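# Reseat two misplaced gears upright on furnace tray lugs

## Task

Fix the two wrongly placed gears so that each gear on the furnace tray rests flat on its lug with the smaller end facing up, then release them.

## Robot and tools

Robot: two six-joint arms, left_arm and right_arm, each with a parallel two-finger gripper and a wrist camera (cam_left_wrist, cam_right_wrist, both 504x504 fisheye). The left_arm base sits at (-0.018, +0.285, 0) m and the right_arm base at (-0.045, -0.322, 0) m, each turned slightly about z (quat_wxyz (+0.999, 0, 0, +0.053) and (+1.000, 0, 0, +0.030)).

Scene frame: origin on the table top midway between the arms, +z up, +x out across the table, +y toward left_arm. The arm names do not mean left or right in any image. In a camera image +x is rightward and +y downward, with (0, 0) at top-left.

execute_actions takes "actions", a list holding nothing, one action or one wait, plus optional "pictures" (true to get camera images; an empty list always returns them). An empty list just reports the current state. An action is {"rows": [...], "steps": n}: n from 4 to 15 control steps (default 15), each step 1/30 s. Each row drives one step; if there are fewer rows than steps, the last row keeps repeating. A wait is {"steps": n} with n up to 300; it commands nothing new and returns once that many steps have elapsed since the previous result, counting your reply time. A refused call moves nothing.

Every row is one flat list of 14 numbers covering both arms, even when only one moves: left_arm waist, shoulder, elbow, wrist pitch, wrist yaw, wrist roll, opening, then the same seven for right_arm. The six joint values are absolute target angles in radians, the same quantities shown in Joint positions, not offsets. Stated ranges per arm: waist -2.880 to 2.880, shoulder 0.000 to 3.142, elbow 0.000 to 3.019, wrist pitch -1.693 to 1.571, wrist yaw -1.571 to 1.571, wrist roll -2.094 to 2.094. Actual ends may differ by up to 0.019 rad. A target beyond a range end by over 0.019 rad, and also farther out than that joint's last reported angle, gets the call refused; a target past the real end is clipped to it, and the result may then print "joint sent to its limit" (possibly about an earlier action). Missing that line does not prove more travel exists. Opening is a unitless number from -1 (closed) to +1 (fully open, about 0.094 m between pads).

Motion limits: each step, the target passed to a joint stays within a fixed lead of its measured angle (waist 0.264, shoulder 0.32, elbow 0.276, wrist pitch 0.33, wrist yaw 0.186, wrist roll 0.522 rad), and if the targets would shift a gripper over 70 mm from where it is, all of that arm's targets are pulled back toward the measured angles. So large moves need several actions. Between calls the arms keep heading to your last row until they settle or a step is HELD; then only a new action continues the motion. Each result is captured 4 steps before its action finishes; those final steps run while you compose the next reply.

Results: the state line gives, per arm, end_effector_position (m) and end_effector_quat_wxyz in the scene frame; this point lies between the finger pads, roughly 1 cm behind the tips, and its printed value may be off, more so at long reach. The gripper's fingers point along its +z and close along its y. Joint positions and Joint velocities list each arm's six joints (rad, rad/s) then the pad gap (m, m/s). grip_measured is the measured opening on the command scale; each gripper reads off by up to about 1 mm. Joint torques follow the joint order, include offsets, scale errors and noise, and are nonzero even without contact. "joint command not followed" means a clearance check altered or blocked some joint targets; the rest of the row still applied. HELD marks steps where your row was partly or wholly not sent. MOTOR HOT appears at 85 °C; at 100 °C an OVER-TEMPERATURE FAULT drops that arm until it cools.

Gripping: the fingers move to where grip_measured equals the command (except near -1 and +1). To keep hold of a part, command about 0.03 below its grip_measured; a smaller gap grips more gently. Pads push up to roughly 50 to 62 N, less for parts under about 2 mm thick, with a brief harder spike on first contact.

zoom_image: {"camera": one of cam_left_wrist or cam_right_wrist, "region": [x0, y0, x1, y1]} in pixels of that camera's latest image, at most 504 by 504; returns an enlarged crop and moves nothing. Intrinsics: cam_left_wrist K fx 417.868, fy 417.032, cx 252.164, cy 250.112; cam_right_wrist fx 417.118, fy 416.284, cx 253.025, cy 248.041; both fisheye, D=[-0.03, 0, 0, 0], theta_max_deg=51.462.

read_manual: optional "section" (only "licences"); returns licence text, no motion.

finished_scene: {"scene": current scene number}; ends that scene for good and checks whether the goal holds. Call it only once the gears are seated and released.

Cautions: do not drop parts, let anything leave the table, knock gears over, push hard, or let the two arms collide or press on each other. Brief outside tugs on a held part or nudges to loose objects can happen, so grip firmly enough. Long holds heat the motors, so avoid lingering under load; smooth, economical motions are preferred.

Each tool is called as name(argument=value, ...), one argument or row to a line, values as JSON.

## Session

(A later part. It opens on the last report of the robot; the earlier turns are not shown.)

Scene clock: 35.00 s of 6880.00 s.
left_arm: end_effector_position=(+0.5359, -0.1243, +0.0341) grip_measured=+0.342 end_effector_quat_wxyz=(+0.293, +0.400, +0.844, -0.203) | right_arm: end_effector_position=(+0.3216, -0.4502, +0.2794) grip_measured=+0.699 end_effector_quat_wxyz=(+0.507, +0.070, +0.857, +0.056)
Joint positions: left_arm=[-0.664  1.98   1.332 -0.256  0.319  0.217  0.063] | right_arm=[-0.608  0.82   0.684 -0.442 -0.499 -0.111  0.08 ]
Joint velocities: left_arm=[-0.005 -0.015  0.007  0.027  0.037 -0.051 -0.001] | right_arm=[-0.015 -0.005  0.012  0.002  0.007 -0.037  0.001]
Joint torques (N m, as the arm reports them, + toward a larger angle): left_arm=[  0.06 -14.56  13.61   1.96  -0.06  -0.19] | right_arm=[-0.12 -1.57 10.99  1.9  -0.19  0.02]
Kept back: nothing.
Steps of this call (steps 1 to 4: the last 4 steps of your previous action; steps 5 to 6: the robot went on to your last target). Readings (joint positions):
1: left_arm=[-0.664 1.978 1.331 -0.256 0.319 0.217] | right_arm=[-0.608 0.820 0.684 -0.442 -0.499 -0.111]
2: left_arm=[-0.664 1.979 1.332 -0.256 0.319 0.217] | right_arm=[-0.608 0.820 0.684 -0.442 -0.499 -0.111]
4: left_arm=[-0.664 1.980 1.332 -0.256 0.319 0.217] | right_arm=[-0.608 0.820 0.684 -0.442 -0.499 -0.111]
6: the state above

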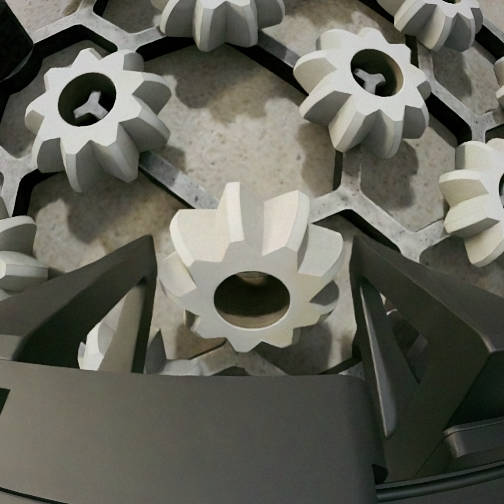

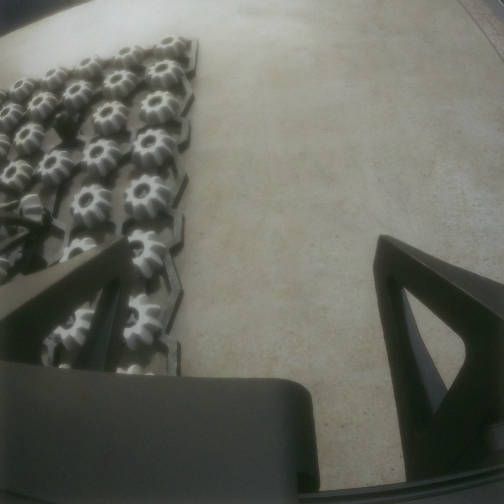

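execute_actions(
  actions=[
    {"rows":[[-0.671,2.013,1.383,-0.24,0.315,0.206,0.34,-0.6,0.812,0.70,-0.44,-0.5,-0.1,0.7],[-0.671,2.016,1.383,-0.24,0.315,0.206,0.34,-0.6,0.812,0.70,-0.44,-0.5,-0.1,0.7],[-0.671,2.018,1.383,-0.24,0.315,0.206,0.34,-0.6,0.812,0.70,-0.44,-0.5,-0.1,0.7],[-0.671,2.02,1.383,-0.24,0.315,0.206,0.34,-0.6,0.812,0.70,-0.44,-0.5,-0.1,0.7]],"steps":12},
  ],
)

execute_actions(
  actions=[
    {"steps":6},
  ],
  pictures=true,
)

Scene clock: 38.30 s of 6880.00 s.
left_arm: end_effector_position=(+0.5371, -0.1251, +0.0326) grip_measured=+0.342 end_effector_quat_wxyz=(+0.293, +0.400, +0.844, -0.203) | right_arm: end_effector_position=(+0.3216, -0.4502, +0.2794) grip_measured=+0.699 end_effector_quat_wxyz=(+0.507, +0.070, +0.857, +0.056)
Joint positions: left_arm=[-0.664  1.985  1.336 -0.255  0.319  0.217  0.063] | right_arm=[-0.608  0.82   0.684 -0.442 -0.499 -0.111  0.08 ]
Joint velocities: left_arm=[-0.005 -0.005  0.007  0.022  0.037 -0.022 -0.   ] | right_arm=[-0.005 -0.015  0.002 -0.002 -0.11  -0.037 -0.   ]
Joint torques (N m, as the arm reports them, + toward a larger angle): left_arm=[  0.09 -13.77  13.27   1.91  -0.05  -0.18] | right_arm=[-0.05 -1.69 10.99  1.87 -0.18  0.02]
Steps of this call (steps 1 to 15: the robot went on to your last target; steps 16 to 90: nothing new was sent; then 0.03 s passed at rest; steps 91 to 98: the first 8 steps of this action). Readings (joint positions):
91: left_arm=[-0.664 1.980 1.332 -0.256 0.319 0.217] | right_arm=[-0.608 0.820 0.684 -0.442 -0.499 -0.111]
92: left_arm=[-0.664 1.980 1.332 -0.256 0.319 0.217] | right_arm=[-0.608 0.820 0.684 -0.442 -0.499 -0.111]
94: left_arm=[-0.664 1.982 1.333 -0.256 0.319 0.217] | right_arm=[-0.608 0.820 0.684 -0.442 -0.499 -0.111]
98: the state above

Scene clock: 38.50 s of 6880.00 s.
left_arm: end_effector_position=(+0.5371, -0.1251, +0.0324) grip_measured=+0.342 end_effector_quat_wxyz=(+0.293, +0.400, +0.844, -0.203) | right_arm: end_effector_position=(+0.3216, -0.4502, +0.2794) grip_measured=+0.699 end_effector_quat_wxyz=(+0.507, +0.070, +0.857, +0.056)
Joint positions: left_arm=[-0.664  1.985  1.336 -0.255  0.319  0.217  0.063] | right_arm=[-0.608  0.82   0.684 -0.442 -0.499 -0.111  0.08 ]
Joint velocities: left_arm=[ 0.005 -0.005 -0.012 -0.017 -0.022 -0.007 -0.001] | right_arm=[-0.005  0.005 -0.007  0.017  0.007  0.007  0.   ]
Joint torques (N m, as the arm reports them, + toward a larger angle): left_arm=[  0.17 -14.22  13.21   1.88  -0.06  -0.19] | right_arm=[ 0.   -1.57 10.93  1.91 -0.17  0.02]
Kept back: nothing.
Steps of this call (steps 1 to 4: the last 4 steps of your previous action; steps 5 to 6: the robot went on to your last target). Readings (joint positions):
1: left_arm=[-0.664 1.985 1.336 -0.255 0.319 0.217] | right_arm=[-0.608 0.820 0.684 -0.442 -0.499 -0.111]
2: left_arm=[-0.664 1.985 1.336 -0.255 0.319 0.217] | right_arm=[-0.608 0.820 0.684 -0.442 -0.499 -0.111]
4: left_arm=[-0.664 1.985 1.336 -0.255 0.319 0.217] | right_arm=[-0.608 0.820 0.684 -0.442 -0.499 -0.111]
6: the state above

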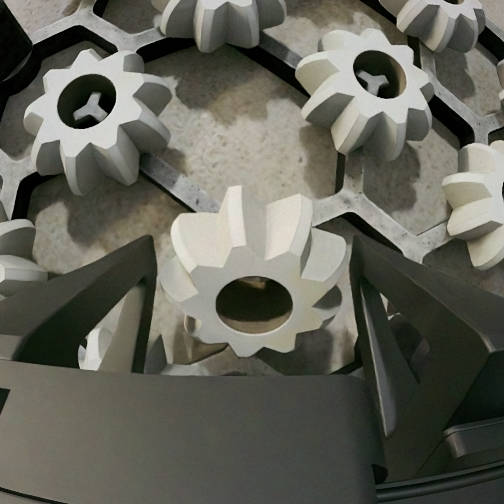

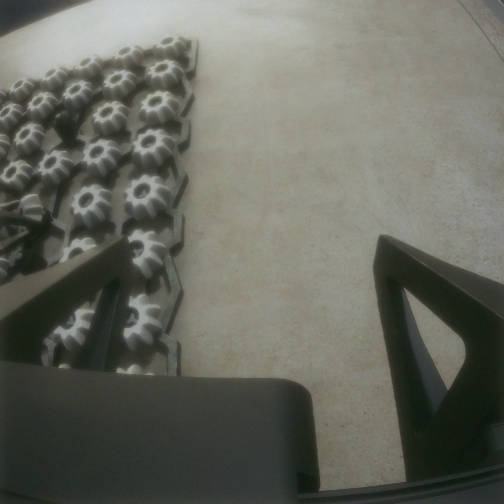

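execute_actions(
  actions=[
    {"rows":[[-0.668,2.01,1.375,-0.245,0.315,0.206,0.32,-0.6,0.812,0.70,-0.44,-0.5,-0.1,0.7],[-0.668,2.002,1.37,-0.245,0.315,0.206,0.29,-0.6,0.812,0.70,-0.44,-0.5,-0.1,0.7],[-0.668,2.0,1.37,-0.245,0.315,0.206,0.26,-0.6,0.812,0.70,-0.44,-0.5,-0.1,0.7],[-0.668,2.0,1.37,-0.245,0.315,0.206,0.23,-0.6,0.812,0.70,-0.44,-0.5,-0.1,0.7],[-0.668,2.0,1.37,-0.245,0.315,0.206,0.20,-0.6,0.812,0.70,-0.44,-0.5,-0.1,0.7],[-0.668,2.0,1.37,-0.245,0.315,0.206,0.17,-0.6,0.812,0.70,-0.44,-0.5,-0.1,0.7],[-0.668,2.0,1.37,-0.245,0.315,0.206,0.14,-0.6,0.812,0.70,-0.44,-0.5,-0.1,0.7]],"steps":12},
  ],
)

execute_actions(
  actions=[
    {"steps":4},
  ],
  pictures=true,
)

Scene clock: 39.10 s of 6880.00 s.
left_arm: end_effector_position=(+0.5373, -0.1249, +0.0323) grip_measured=+0.170 end_effector_quat_wxyz=(+0.293, +0.400, +0.845, -0.202) | right_arm: end_effector_position=(+0.3216, -0.4502, +0.2794) grip_measured=+0.699 end_effector_quat_wxyz=(+0.507, +0.070, +0.857, +0.056)
Joint positions: left_arm=[-0.664  1.985  1.336 -0.255  0.317  0.217  0.055] | right_arm=[-0.608  0.82   0.684 -0.442 -0.499 -0.111  0.08 ]
Joint velocities: left_arm=[-0.015 -0.005 -0.012 -0.012  0.037  0.022 -0.   ] | right_arm=[-0.005  0.005 -0.002  0.012  0.037 -0.007 -0.   ]
Joint torques (N m, as the arm reports them, + toward a larger angle): left_arm=[  0.51 -15.39  11.95   1.66   0.05  -0.18] | right_arm=[-0.11 -1.67 10.96  1.88 -0.19  0.03]
Steps of this call (steps 1 to 10: the robot went on to your last target; steps 11 to 18: the first 8 steps of this action). Readings (joint positions):
11: left_arm=[-0.664 1.985 1.336 -0.255 0.319 0.217] | right_arm=[-0.608 0.820 0.684 -0.442 -0.499 -0.111]
12: left_arm=[-0.664 1.985 1.336 -0.255 0.318 0.217] | right_arm=[-0.608 0.820 0.684 -0.442 -0.499 -0.111]
14: left_arm=[-0.664 1.985 1.336 -0.255 0.318 0.217] | right_arm=[-0.608 0.820 0.684 -0.442 -0.499 -0.111]
18: the state above

Scene clock: 39.23 s of 6880.00 s.
left_arm: end_effector_position=(+0.5373, -0.1249, +0.0323) grip_measured=+0.170 end_effector_quat_wxyz=(+0.293, +0.400, +0.845, -0.202) | right_arm: end_effector_position=(+0.3216, -0.4502, +0.2794) grip_measured=+0.699 end_effector_quat_wxyz=(+0.507, +0.070, +0.857, +0.056)
Joint positions: left_arm=[-0.664  1.985  1.336 -0.255  0.317  0.217  0.055] | right_arm=[-0.608  0.82   0.684 -0.442 -0.499 -0.111  0.08 ]
Joint velocities: left_arm=[-0.005  0.015 -0.002 -0.022  0.037  0.051 -0.   ] | right_arm=[-0.005 -0.024 -0.007 -0.002  0.051 -0.051 -0.   ]
Joint torques (N m, as the arm reports them, + toward a larger angle): left_arm=[  0.35 -15.48  12.02   1.64   0.05  -0.18] | right_arm=[ 0.01 -1.8  10.98  1.89 -0.19  0.02]
Kept back: nothing.
Steps of this call (steps 1 to 4: the last 4 steps of your previous action). Readings (joint positions):
1: left_arm=[-0.664 1.985 1.336 -0.255 0.317 0.217] | right_arm=[-0.608 0.820 0.684 -0.442 -0.499 -0.111]
2: left_arm=[-0.664 1.985 1.336 -0.255 0.317 0.217] | right_arm=[-0.608 0.820 0.684 -0.442 -0.499 -0.111]
4: the state above

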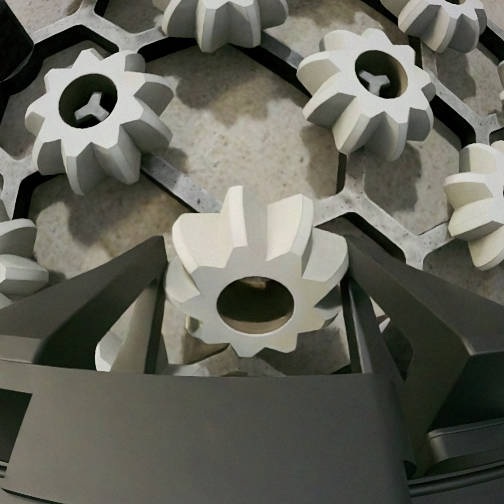

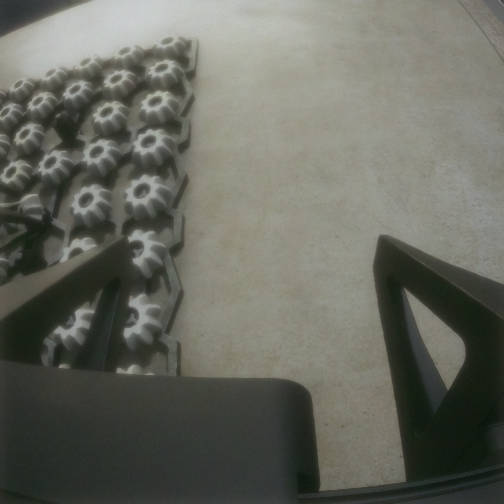

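execute_actions(
  actions=[
    {"rows":[[-0.664,1.985,1.375,-0.25,0.317,0.21,0.135,-0.6,0.812,0.70,-0.44,-0.5,-0.1,0.7],[-0.664,1.973,1.38,-0.255,0.317,0.21,0.135,-0.6,0.812,0.70,-0.44,-0.5,-0.1,0.7],[-0.664,1.966,1.38,-0.255,0.317,0.21,0.135,-0.6,0.812,0.70,-0.44,-0.5,-0.1,0.7],[-0.664,1.96,1.38,-0.255,0.317,0.21,0.135,-0.6,0.812,0.70,-0.44,-0.5,-0.1,0.7],[-0.664,1.953,1.38,-0.255,0.317,0.21,0.135,-0.6,0.812,0.70,-0.44,-0.5,-0.1,0.7],[-0.664,1.946,1.38,-0.255,0.317,0.21,0.135,-0.6,0.812,0.70,-0.44,-0.5,-0.1,0.7],[-0.664,1.938,1.38,-0.255,0.317,0.21,0.135,-0.6,0.812,0.70,-0.44,-0.5,-0.1,0.7],[-0.664,1.93,1.38,-0.255,0.317,0.21,0.135,-0.6,0.812,0.70,-0.44,-0.5,-0.1,0.7],[-0.664,1.921,1.38,-0.255,0.317,0.21,0.135,-0.6,0.812,0.70,-0.44,-0.5,-0.1,0.7],[-0.664,1.912,1.38,-0.255,0.317,0.21,0.135,-0.6,0.812,0.70,-0.44,-0.5,-0.1,0.7],[-0.664,1.903,1.385,-0.255,0.317,0.21,0.135,-0.6,0.812,0.70,-0.44,-0.5,-0.1,0.7],[-0.664,1.895,1.39,-0.26,0.317,0.21,0.135,-0.6,0.812,0.70,-0.44,-0.5,-0.1,0.7],[-0.664,1.888,1.40,-0.27,0.315,0.205,0.135,-0.6,0.812,0.70,-0.44,-0.5,-0.1,0.7],[-0.664,1.883,1.415,-0.285,0.31,0.2,0.135,-0.6,0.812,0.70,-0.44,-0.5,-0.1,0.7],[-0.664,1.88,1.43,-0.305,0.305,0.195,0.135,-0.6,0.812,0.70,-0.44,-0.5,-0.1,0.7]]},
  ],
)

execute_actions(
  actions=[
    {"rows":[[-0.667,1.885,1.455,-0.34,0.295,0.19,0.135,-0.6,0.812,0.70,-0.44,-0.5,-0.1,0.7],[-0.67,1.895,1.48,-0.38,0.285,0.183,0.135,-0.6,0.812,0.70,-0.44,-0.5,-0.1,0.7],[-0.673,1.908,1.51,-0.42,0.274,0.176,0.135,-0.6,0.812,0.70,-0.44,-0.5,-0.1,0.7],[-0.676,1.922,1.54,-0.465,0.262,0.168,0.135,-0.6,0.812,0.70,-0.44,-0.5,-0.1,0.7],[-0.679,1.936,1.57,-0.51,0.25,0.16,0.135,-0.6,0.812,0.70,-0.44,-0.5,-0.1,0.7],[-0.682,1.95,1.60,-0.555,0.238,0.152,0.135,-0.6,0.812,0.70,-0.44,-0.5,-0.1,0.7],[-0.685,1.964,1.63,-0.60,0.226,0.144,0.135,-0.6,0.812,0.70,-0.44,-0.5,-0.1,0.7],[-0.688,1.978,1.66,-0.645,0.214,0.136,0.135,-0.6,0.812,0.70,-0.44,-0.5,-0.1,0.7],[-0.691,1.992,1.69,-0.69,0.202,0.128,0.135,-0.6,0.812,0.70,-0.44,-0.5,-0.1,0.7],[-0.694,2.006,1.72,-0.735,0.19,0.12,0.135,-0.6,0.812,0.70,-0.44,-0.5,-0.1,0.7],[-0.697,2.02,1.75,-0.78,0.178,0.112,0.135,-0.6,0.812,0.70,-0.44,-0.5,-0.1,0.7],[-0.70,2.035,1.78,-0.825,0.166,0.104,0.135,-0.6,0.812,0.70,-0.44,-0.5,-0.1,0.7],[-0.703,2.05,1.81,-0.87,0.154,0.096,0.135,-0.6,0.812,0.70,-0.44,-0.5,-0.1,0.7],[-0.706,2.065,1.84,-0.915,0.142,0.088,0.135,-0.6,0.812,0.70,-0.44,-0.5,-0.1,0.7],[-0.709,2.08,1.87,-0.96,0.13,0.08,0.135,-0.6,0.812,0.70,-0.44,-0.5,-0.1,0.7]]},
  ],
)

execute_actions(
  actions=[
    {"rows":[[-0.713,2.096,1.90,-1.005,0.118,0.072,0.135,-0.6,0.812,0.70,-0.44,-0.5,-0.1,0.7],[-0.717,2.112,1.93,-1.05,0.106,0.064,0.135,-0.6,0.812,0.70,-0.44,-0.5,-0.1,0.7],[-0.721,2.128,1.96,-1.095,0.094,0.056,0.135,-0.6,0.812,0.70,-0.44,-0.5,-0.1,0.7],[-0.725,2.145,1.99,-1.14,0.082,0.048,0.135,-0.6,0.812,0.70,-0.44,-0.5,-0.1,0.7],[-0.729,2.162,2.02,-1.182,0.07,0.04,0.135,-0.6,0.812,0.70,-0.44,-0.5,-0.1,0.7],[-0.733,2.179,2.048,-1.222,0.059,0.032,0.135,-0.6,0.812,0.70,-0.44,-0.5,-0.1,0.7],[-0.736,2.196,2.075,-1.26,0.048,0.025,0.135,-0.6,0.812,0.70,-0.44,-0.5,-0.1,0.7],[-0.739,2.213,2.10,-1.296,0.038,0.018,0.135,-0.6,0.812,0.70,-0.44,-0.5,-0.1,0.7],[-0.742,2.229,2.123,-1.33,0.029,0.012,0.135,-0.6,0.812,0.70,-0.44,-0.5,-0.1,0.7],[-0.744,2.244,2.144,-1.36,0.021,0.006,0.135,-0.6,0.812,0.70,-0.44,-0.5,-0.1,0.7],[-0.746,2.257,2.162,-1.387,0.014,0.001,0.135,-0.6,0.812,0.70,-0.44,-0.5,-0.1,0.7],[-0.748,2.269,2.178,-1.41,0.008,-0.004,0.135,-0.6,0.812,0.70,-0.44,-0.5,-0.1,0.7],[-0.75,2.279,2.19,-1.428,0.003,-0.008,0.135,-0.6,0.812,0.70,-0.44,-0.5,-0.1,0.7],[-0.751,2.287,2.199,-1.441,-0.001,-0.011,0.135,-0.6,0.812,0.70,-0.44,-0.5,-0.1,0.7],[-0.752,2.293,2.205,-1.45,-0.003,-0.011,0.135,-0.6,0.812,0.70,-0.44,-0.5,-0.1,0.7]]},
  ],
)

execute_actions(
  actions=[
    {"steps":16},
  ],
  pictures=true,
)

Scene clock: 40.67 s of 6880.00 s.
left_arm: end_effector_position=(+0.5379, -0.1253, +0.0374) grip_measured=+0.170 end_effector_quat_wxyz=(+0.297, +0.400, +0.843, -0.202) | right_arm: end_effector_position=(+0.3216, -0.4502, +0.2794) grip_measured=+0.699 end_effector_quat_wxyz=(+0.507, +0.070, +0.857, +0.056)
Joint positions: left_arm=[-0.664  1.978  1.336 -0.255  0.317  0.217  0.055] | right_arm=[-0.608  0.82   0.684 -0.442 -0.499 -0.111  0.08 ]
Joint velocities: left_arm=[-0.005 -0.093 -0.007 -0.012 -0.037 -0.007  0.001] | right_arm=[ 0.005 -0.015 -0.007 -0.007  0.051  0.007 -0.002]
Joint torques (N m, as the arm reports them, + toward a larger angle): left_arm=[  0.84 -21.72  13.33   1.25   0.13  -0.14] | right_arm=[-0.05 -1.56 10.98  1.91 -0.18  0.02]
Steps of this call (steps 1 to 15: the robot went on to your last target; steps 16 to 32: nothing new was sent; steps 33 to 43: the first 11 steps of this action). Readings (joint positions):
33: left_arm=[-0.664 1.985 1.336 -0.255 0.317 0.217] | right_arm=[-0.608 0.820 0.684 -0.442 -0.499 -0.111]
34: left_arm=[-0.664 1.985 1.336 -0.255 0.317 0.217] | right_arm=[-0.608 0.820 0.684 -0.442 -0.499 -0.111]
36: left_arm=[-0.664 1.985 1.336 -0.255 0.317 0.217] | right_arm=[-0.608 0.820 0.684 -0.442 -0.499 -0.111]
40: left_arm=[-0.664 1.983 1.336 -0.255 0.317 0.217] | right_arm=[-0.608 0.820 0.684 -0.442 -0.499 -0.111]
43: the state above

Scene clock: 41.17 s of 6880.00 s.
left_arm: end_effector_position=(+0.5662, -0.1268, +0.1018) grip_measured=+0.170 end_effector_quat_wxyz=(+0.230, +0.364, +0.891, -0.141) | right_arm: end_effector_position=(+0.3216, -0.4502, +0.2794) grip_measured=+0.699 end_effector_quat_wxyz=(+0.507, +0.070, +0.857, +0.056)
Joint positions: left_arm=[-0.675  1.986  1.621 -0.689  0.189  0.157  0.055] | right_arm=[-0.608  0.82   0.684 -0.442 -0.499 -0.111  0.08 ]
Joint velocities: left_arm=[-0.112  0.298  1.253 -1.248 -0.33  -0.271 -0.   ] | right_arm=[-0.005 -0.005 -0.017 -0.017 -0.007 -0.007 -0.002]
Joint torques (N m, as the arm reports them, + toward a larger angle): left_arm=[ -0.75 -16.33  14.82   1.18   0.12  -0.18] | right_arm=[-0.04 -1.64 11.    1.89 -0.18  0.02]
Steps of this call (steps 1 to 4: the last 4 steps of your previous action; steps 5 to 15: the first 11 steps of this action). Readings (joint positions):
5: left_arm=[-0.664 1.954 1.339 -0.287 0.306 0.214] | right_arm=[-0.608 0.820 0.684 -0.442 -0.499 -0.111]
6: left_arm=[-0.664 1.951 1.347 -0.309 0.298 0.212] | right_arm=[-0.608 0.820 0.684 -0.442 -0.499 -0.111]
8: left_arm=[-0.664 1.951 1.377 -0.370 0.278 0.205] | right_arm=[-0.608 0.820 0.684 -0.442 -0.499 -0.111]
12: left_arm=[-0.668 1.959 1.488 -0.545 0.227 0.181] | right_arm=[-0.608 0.820 0.684 -0.442 -0.499 -0.111]
15: the state above

Scene clock: 41.67 s of 6880.00 s.
left_arm: end_effector_position=(+0.5484, -0.1348, +0.0851) grip_measured=+0.170 end_effector_quat_wxyz=(+0.040, +0.329, +0.943, -0.024) | right_arm: end_effector_position=(+0.3216, -0.4502, +0.2794) grip_measured=+0.699 end_effector_quat_wxyz=(+0.507, +0.070, +0.857, +0.056)
Joint positions: left_arm=[-0.738  2.221  2.06  -1.319  0.023  0.039  0.055] | right_arm=[-0.608  0.82   0.684 -0.442 -0.499 -0.111  0.08 ]
Joint velocities: left_arm=[-0.103  0.532  0.53  -0.891 -0.081 -0.154 -0.001] | right_arm=[-0.005  0.005 -0.017 -0.012 -0.066 -0.007 -0.001]
Joint torques (N m, as the arm reports them, + toward a larger angle): left_arm=[  0.64 -19.5   16.01   0.3   -0.18  -0.19] | right_arm=[-0.19 -1.6  10.99  1.89 -0.19  0.04]
Steps of this call (steps 1 to 4: the last 4 steps of your previous action; steps 5 to 15: the first 11 steps of this action). Readings (joint positions):
5: left_arm=[-0.695 2.039 1.800 -0.909 0.129 0.116] | right_arm=[-0.608 0.820 0.684 -0.442 -0.499 -0.111]
6: left_arm=[-0.700 2.052 1.829 -0.955 0.118 0.108] | right_arm=[-0.608 0.820 0.684 -0.442 -0.499 -0.111]
8: left_arm=[-0.709 2.083 1.887 -1.046 0.094 0.092] | right_arm=[-0.608 0.820 0.684 -0.442 -0.499 -0.111]
12: left_arm=[-0.727 2.162 1.994 -1.215 0.049 0.060] | right_arm=[-0.608 0.820 0.684 -0.442 -0.499 -0.111]
15: the state above

Scene clock: 42.20 s of 6880.00 s.
left_arm: end_effector_position=(+0.5372, -0.1319, +0.0603) grip_measured=+0.170 end_effector_quat_wxyz=(-0.015, +0.316, +0.948, +0.005) | right_arm: end_effector_position=(+0.3216, -0.4502, +0.2794) grip_measured=+0.699 end_effector_quat_wxyz=(+0.507, +0.070, +0.857, +0.056)
Joint positions: left_arm=[-0.75   2.3    2.137 -1.44   0.     0.001  0.055] | right_arm=[-0.608  0.82   0.684 -0.442 -0.499 -0.111  0.08 ]
Joint velocities: left_arm=[ 0.024  0.005  0.027 -0.012 -0.007  0.007 -0.   ] | right_arm=[ 0.005  0.015 -0.022  0.002 -0.007  0.022  0.   ]
Joint torques (N m, as the arm reports them, + toward a larger angle): left_arm=[  0.58 -20.77  15.56  -0.35  -0.24  -0.22] | right_arm=[-0.08 -1.75 11.    1.89 -0.19  0.03]
Kept back: nothing.
Steps of this call (steps 1 to 4: the last 4 steps of your previous action; steps 5 to 16: the robot went on to your last target). Readings (joint positions):
1: left_arm=[-0.741 2.238 2.078 -1.348 0.017 0.033] | right_arm=[-0.608 0.820 0.684 -0.442 -0.499 -0.111]
2: left_arm=[-0.743 2.254 2.093 -1.374 0.011 0.027] | right_arm=[-0.608 0.820 0.684 -0.442 -0.499 -0.111]
4: left_arm=[-0.748 2.279 2.114 -1.411 0.003 0.017] | right_arm=[-0.608 0.820 0.684 -0.442 -0.499 -0.111]
8: left_arm=[-0.750 2.299 2.122 -1.437 0.001 0.007] | right_arm=[-0.608 0.820 0.684 -0.442 -0.499 -0.111]
16: the state above

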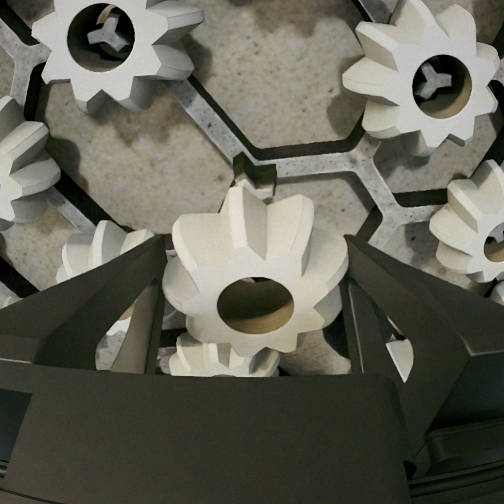

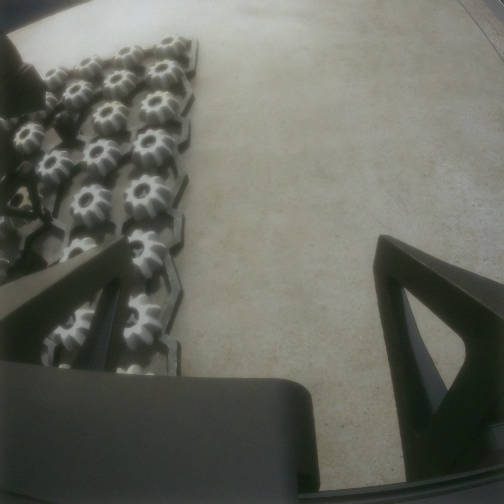

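execute_actions(
  actions=[
    {"rows":[[-0.752,2.30,2.19,-1.435,0,-0.011,0.135,-0.6,0.812,0.70,-0.44,-0.5,-0.1,0.7],[-0.752,2.30,2.18,-1.42,0,-0.011,0.135,-0.6,0.812,0.70,-0.44,-0.5,-0.1,0.7],[-0.752,2.30,2.18,-1.41,0,-0.011,0.135,-0.6,0.812,0.70,-0.44,-0.5,-0.1,0.7],[-0.752,2.30,2.18,-1.40,0,-0.011,0.135,-0.6,0.812,0.70,-0.44,-0.5,-0.1,0.7],[-0.752,2.30,2.18,-1.393,0,-0.011,0.135,-0.6,0.812,0.70,-0.44,-0.5,-0.1,0.7]],"steps":12},
  ],
)

execute_actions(
  actions=[
    {"steps":6},
  ],
  pictures=true,
)

Scene clock: 42.77 s of 6880.00 s.
left_arm: end_effector_position=(+0.5439, -0.1370, +0.0604) grip_measured=+0.170 end_effector_quat_wxyz=(+0.001, +0.316, +0.949, -0.001) | right_arm: end_effector_position=(+0.3216, -0.4502, +0.2794) grip_measured=+0.699 end_effector_quat_wxyz=(+0.507, +0.070, +0.857, +0.056)
Joint positions: left_arm=[-0.75   2.3    2.138 -1.407  0.    -0.001  0.055] | right_arm=[-0.608  0.82   0.684 -0.442 -0.499 -0.111  0.08 ]
Joint velocities: left_arm=[-0.005 -0.015  0.002  0.051 -0.037 -0.051 -0.   ] | right_arm=[ 0.005 -0.005  0.017 -0.012 -0.022  0.066  0.001]
Joint torques (N m, as the arm reports them, + toward a larger angle): left_arm=[  0.53 -20.43  13.43   0.55  -0.1   -0.19] | right_arm=[-0.21 -1.78 10.94  1.92 -0.2   0.03]
Steps of this call (steps 1 to 9: the robot went on to your last target; steps 10 to 17: the first 8 steps of this action). Readings (joint positions):
10: left_arm=[-0.750 2.300 2.138 -1.440 0.000 -0.000] | right_arm=[-0.608 0.820 0.684 -0.442 -0.499 -0.111]
11: left_arm=[-0.750 2.300 2.138 -1.439 0.000 -0.000] | right_arm=[-0.608 0.820 0.684 -0.442 -0.499 -0.111]
13: left_arm=[-0.750 2.300 2.138 -1.428 0.000 -0.000] | right_arm=[-0.608 0.820 0.684 -0.442 -0.499 -0.111]
17: the state above

Scene clock: 42.97 s of 6880.00 s.
left_arm: end_effector_position=(+0.5442, -0.1372, +0.0604) grip_measured=+0.170 end_effector_quat_wxyz=(+0.002, +0.316, +0.949, -0.001) | right_arm: end_effector_position=(+0.3216, -0.4502, +0.2794) grip_measured=+0.699 end_effector_quat_wxyz=(+0.507, +0.070, +0.857, +0.056)
Joint positions: left_arm=[-0.75   2.3    2.138 -1.405  0.    -0.001  0.055] | right_arm=[-0.608  0.82   0.684 -0.442 -0.499 -0.111  0.08 ]
Joint velocities: left_arm=[-0.005 -0.015  0.002 -0.022 -0.022  0.022  0.001] | right_arm=[ 0.005 -0.015  0.007  0.007 -0.022 -0.051 -0.   ]
Joint torques (N m, as the arm reports them, + toward a larger angle): left_arm=[  0.68 -20.41  13.43   0.68  -0.11  -0.19] | right_arm=[-0.08 -1.77 10.96  1.88 -0.18  0.04]
Kept back: nothing.
Steps of this call (steps 1 to 4: the last 4 steps of your previous action; steps 5 to 6: the robot went on to your last target). Readings (joint positions):
1: left_arm=[-0.750 2.300 2.138 -1.406 0.000 -0.001] | right_arm=[-0.608 0.820 0.684 -0.442 -0.499 -0.111]
2: left_arm=[-0.750 2.300 2.138 -1.405 0.000 -0.001] | right_arm=[-0.608 0.820 0.684 -0.442 -0.499 -0.111]
4: left_arm=[-0.750 2.300 2.138 -1.405 0.000 -0.001] | right_arm=[-0.608 0.820 0.684 -0.442 -0.499 -0.111]
6: the state above

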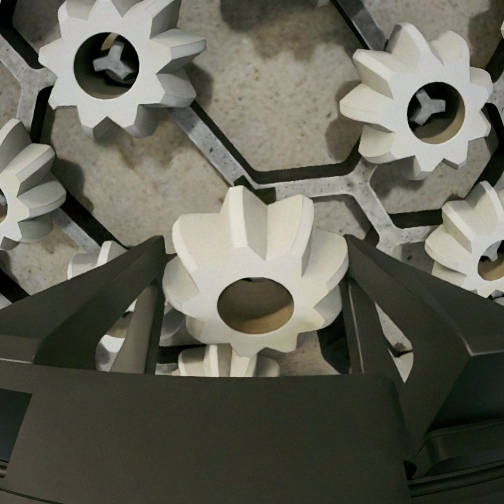

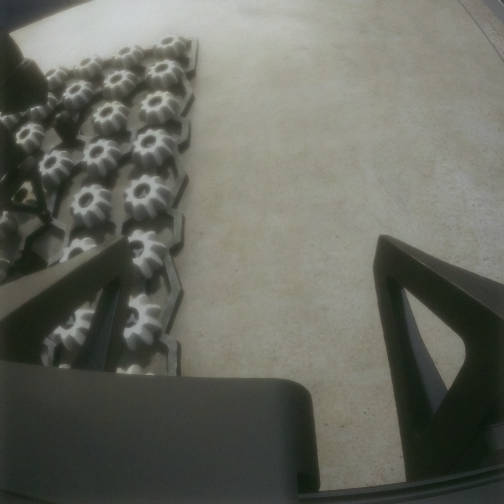

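execute_actions(
  actions=[
    {"rows":[[-0.752,2.308,2.16,-1.39,0,-0.011,0.135,-0.6,0.812,0.70,-0.44,-0.5,-0.1,0.7],[-0.752,2.312,2.145,-1.388,0,-0.011,0.135,-0.6,0.812,0.70,-0.44,-0.5,-0.1,0.7],[-0.752,2.315,2.14,-1.385,0,-0.011,0.135,-0.6,0.812,0.70,-0.44,-0.5,-0.1,0.7],[-0.752,2.318,2.138,-1.381,0,-0.011,0.135,-0.6,0.812,0.70,-0.44,-0.5,-0.1,0.7],[-0.752,2.321,2.136,-1.377,0,-0.011,0.135,-0.6,0.812,0.70,-0.44,-0.5,-0.1,0.7],[-0.752,2.324,2.134,-1.373,0,-0.011,0.135,-0.6,0.812,0.70,-0.44,-0.5,-0.1,0.7],[-0.752,2.326,2.132,-1.369,0,-0.011,0.135,-0.6,0.812,0.70,-0.44,-0.5,-0.1,0.7],[-0.752,2.328,2.13,-1.365,0,-0.011,0.135,-0.6,0.812,0.70,-0.44,-0.5,-0.1,0.7],[-0.752,2.33,2.128,-1.361,0,-0.011,0.135,-0.6,0.812,0.70,-0.44,-0.5,-0.1,0.7],[-0.752,2.332,2.126,-1.357,0,-0.011,0.135,-0.6,0.812,0.70,-0.44,-0.5,-0.1,0.7],[-0.752,2.333,2.125,-1.354,0,-0.011,0.135,-0.6,0.812,0.70,-0.44,-0.5,-0.1,0.7]],"steps":15},
  ],
)

execute_actions(
  actions=[
    {"steps":8},
  ],
  pictures=true,
)

Scene clock: 43.80 s of 6880.00 s.
left_arm: end_effector_position=(+0.5479, -0.1399, +0.0508) grip_measured=+0.170 end_effector_quat_wxyz=(+0.009, +0.316, +0.949, -0.003) | right_arm: end_effector_position=(+0.3216, -0.4502, +0.2794) grip_measured=+0.699 end_effector_quat_wxyz=(+0.507, +0.070, +0.857, +0.056)
Joint positions: left_arm=[-0.75   2.309  2.129 -1.373  0.    -0.001  0.055] | right_arm=[-0.608  0.82   0.684 -0.442 -0.499 -0.111  0.08 ]
Joint velocities: left_arm=[-0.005  0.073 -0.056  0.09  -0.037 -0.007 -0.001] | right_arm=[-0.005 -0.015  0.002 -0.017 -0.022 -0.081 -0.   ]
Joint torques (N m, as the arm reports them, + toward a larger angle): left_arm=[  0.52 -18.92   9.68   0.72  -0.11  -0.19] | right_arm=[-0.15 -1.57 10.98  1.92 -0.19  0.02]
Steps of this call (steps 1 to 14: the robot went on to your last target; steps 15 to 25: the first 11 steps of this action). Readings (joint positions):
15: left_arm=[-0.750 2.300 2.138 -1.405 0.000 -0.001] | right_arm=[-0.608 0.820 0.684 -0.442 -0.499 -0.111]
16: left_arm=[-0.750 2.300 2.138 -1.404 0.000 -0.001] | right_arm=[-0.608 0.820 0.684 -0.442 -0.499 -0.111]
18: left_arm=[-0.750 2.300 2.138 -1.399 0.000 -0.001] | right_arm=[-0.608 0.820 0.684 -0.442 -0.499 -0.111]
22: left_arm=[-0.750 2.303 2.135 -1.384 0.000 -0.001] | right_arm=[-0.608 0.820 0.684 -0.442 -0.499 -0.111]
25: the state above

Scene clock: 44.07 s of 6880.00 s.
left_arm: end_effector_position=(+0.5456, -0.1382, +0.0353) grip_measured=+0.170 end_effector_quat_wxyz=(-0.001, +0.316, +0.949, +0.000) | right_arm: end_effector_position=(+0.3216, -0.4502, +0.2794) grip_measured=+0.699 end_effector_quat_wxyz=(+0.507, +0.070, +0.857, +0.056)
Joint positions: left_arm=[-0.75   2.327  2.12  -1.366  0.    -0.001  0.055] | right_arm=[-0.608  0.82   0.684 -0.442 -0.499 -0.111  0.08 ]
Joint velocities: left_arm=[-0.005  0.015  0.022  0.007 -0.007  0.037  0.001] | right_arm=[-0.005  0.005 -0.002  0.002  0.022  0.007 -0.   ]
Joint torques (N m, as the arm reports them, + toward a larger angle): left_arm=[  0.63 -20.5    9.94   0.66  -0.11  -0.19] | right_arm=[-0.14 -1.69 10.97  1.9  -0.18  0.02]
Kept back: nothing.
Steps of this call (steps 1 to 4: the last 4 steps of your previous action; steps 5 to 8: the robot went on to your last target). Readings (joint positions):
1: left_arm=[-0.750 2.311 2.127 -1.370 0.000 -0.001] | right_arm=[-0.608 0.820 0.684 -0.442 -0.499 -0.111]
2: left_arm=[-0.750 2.314 2.126 -1.368 0.000 -0.001] | right_arm=[-0.608 0.820 0.684 -0.442 -0.499 -0.111]
4: left_arm=[-0.750 2.320 2.123 -1.367 0.000 -0.001] | right_arm=[-0.608 0.820 0.684 -0.442 -0.499 -0.111]
8: the state above

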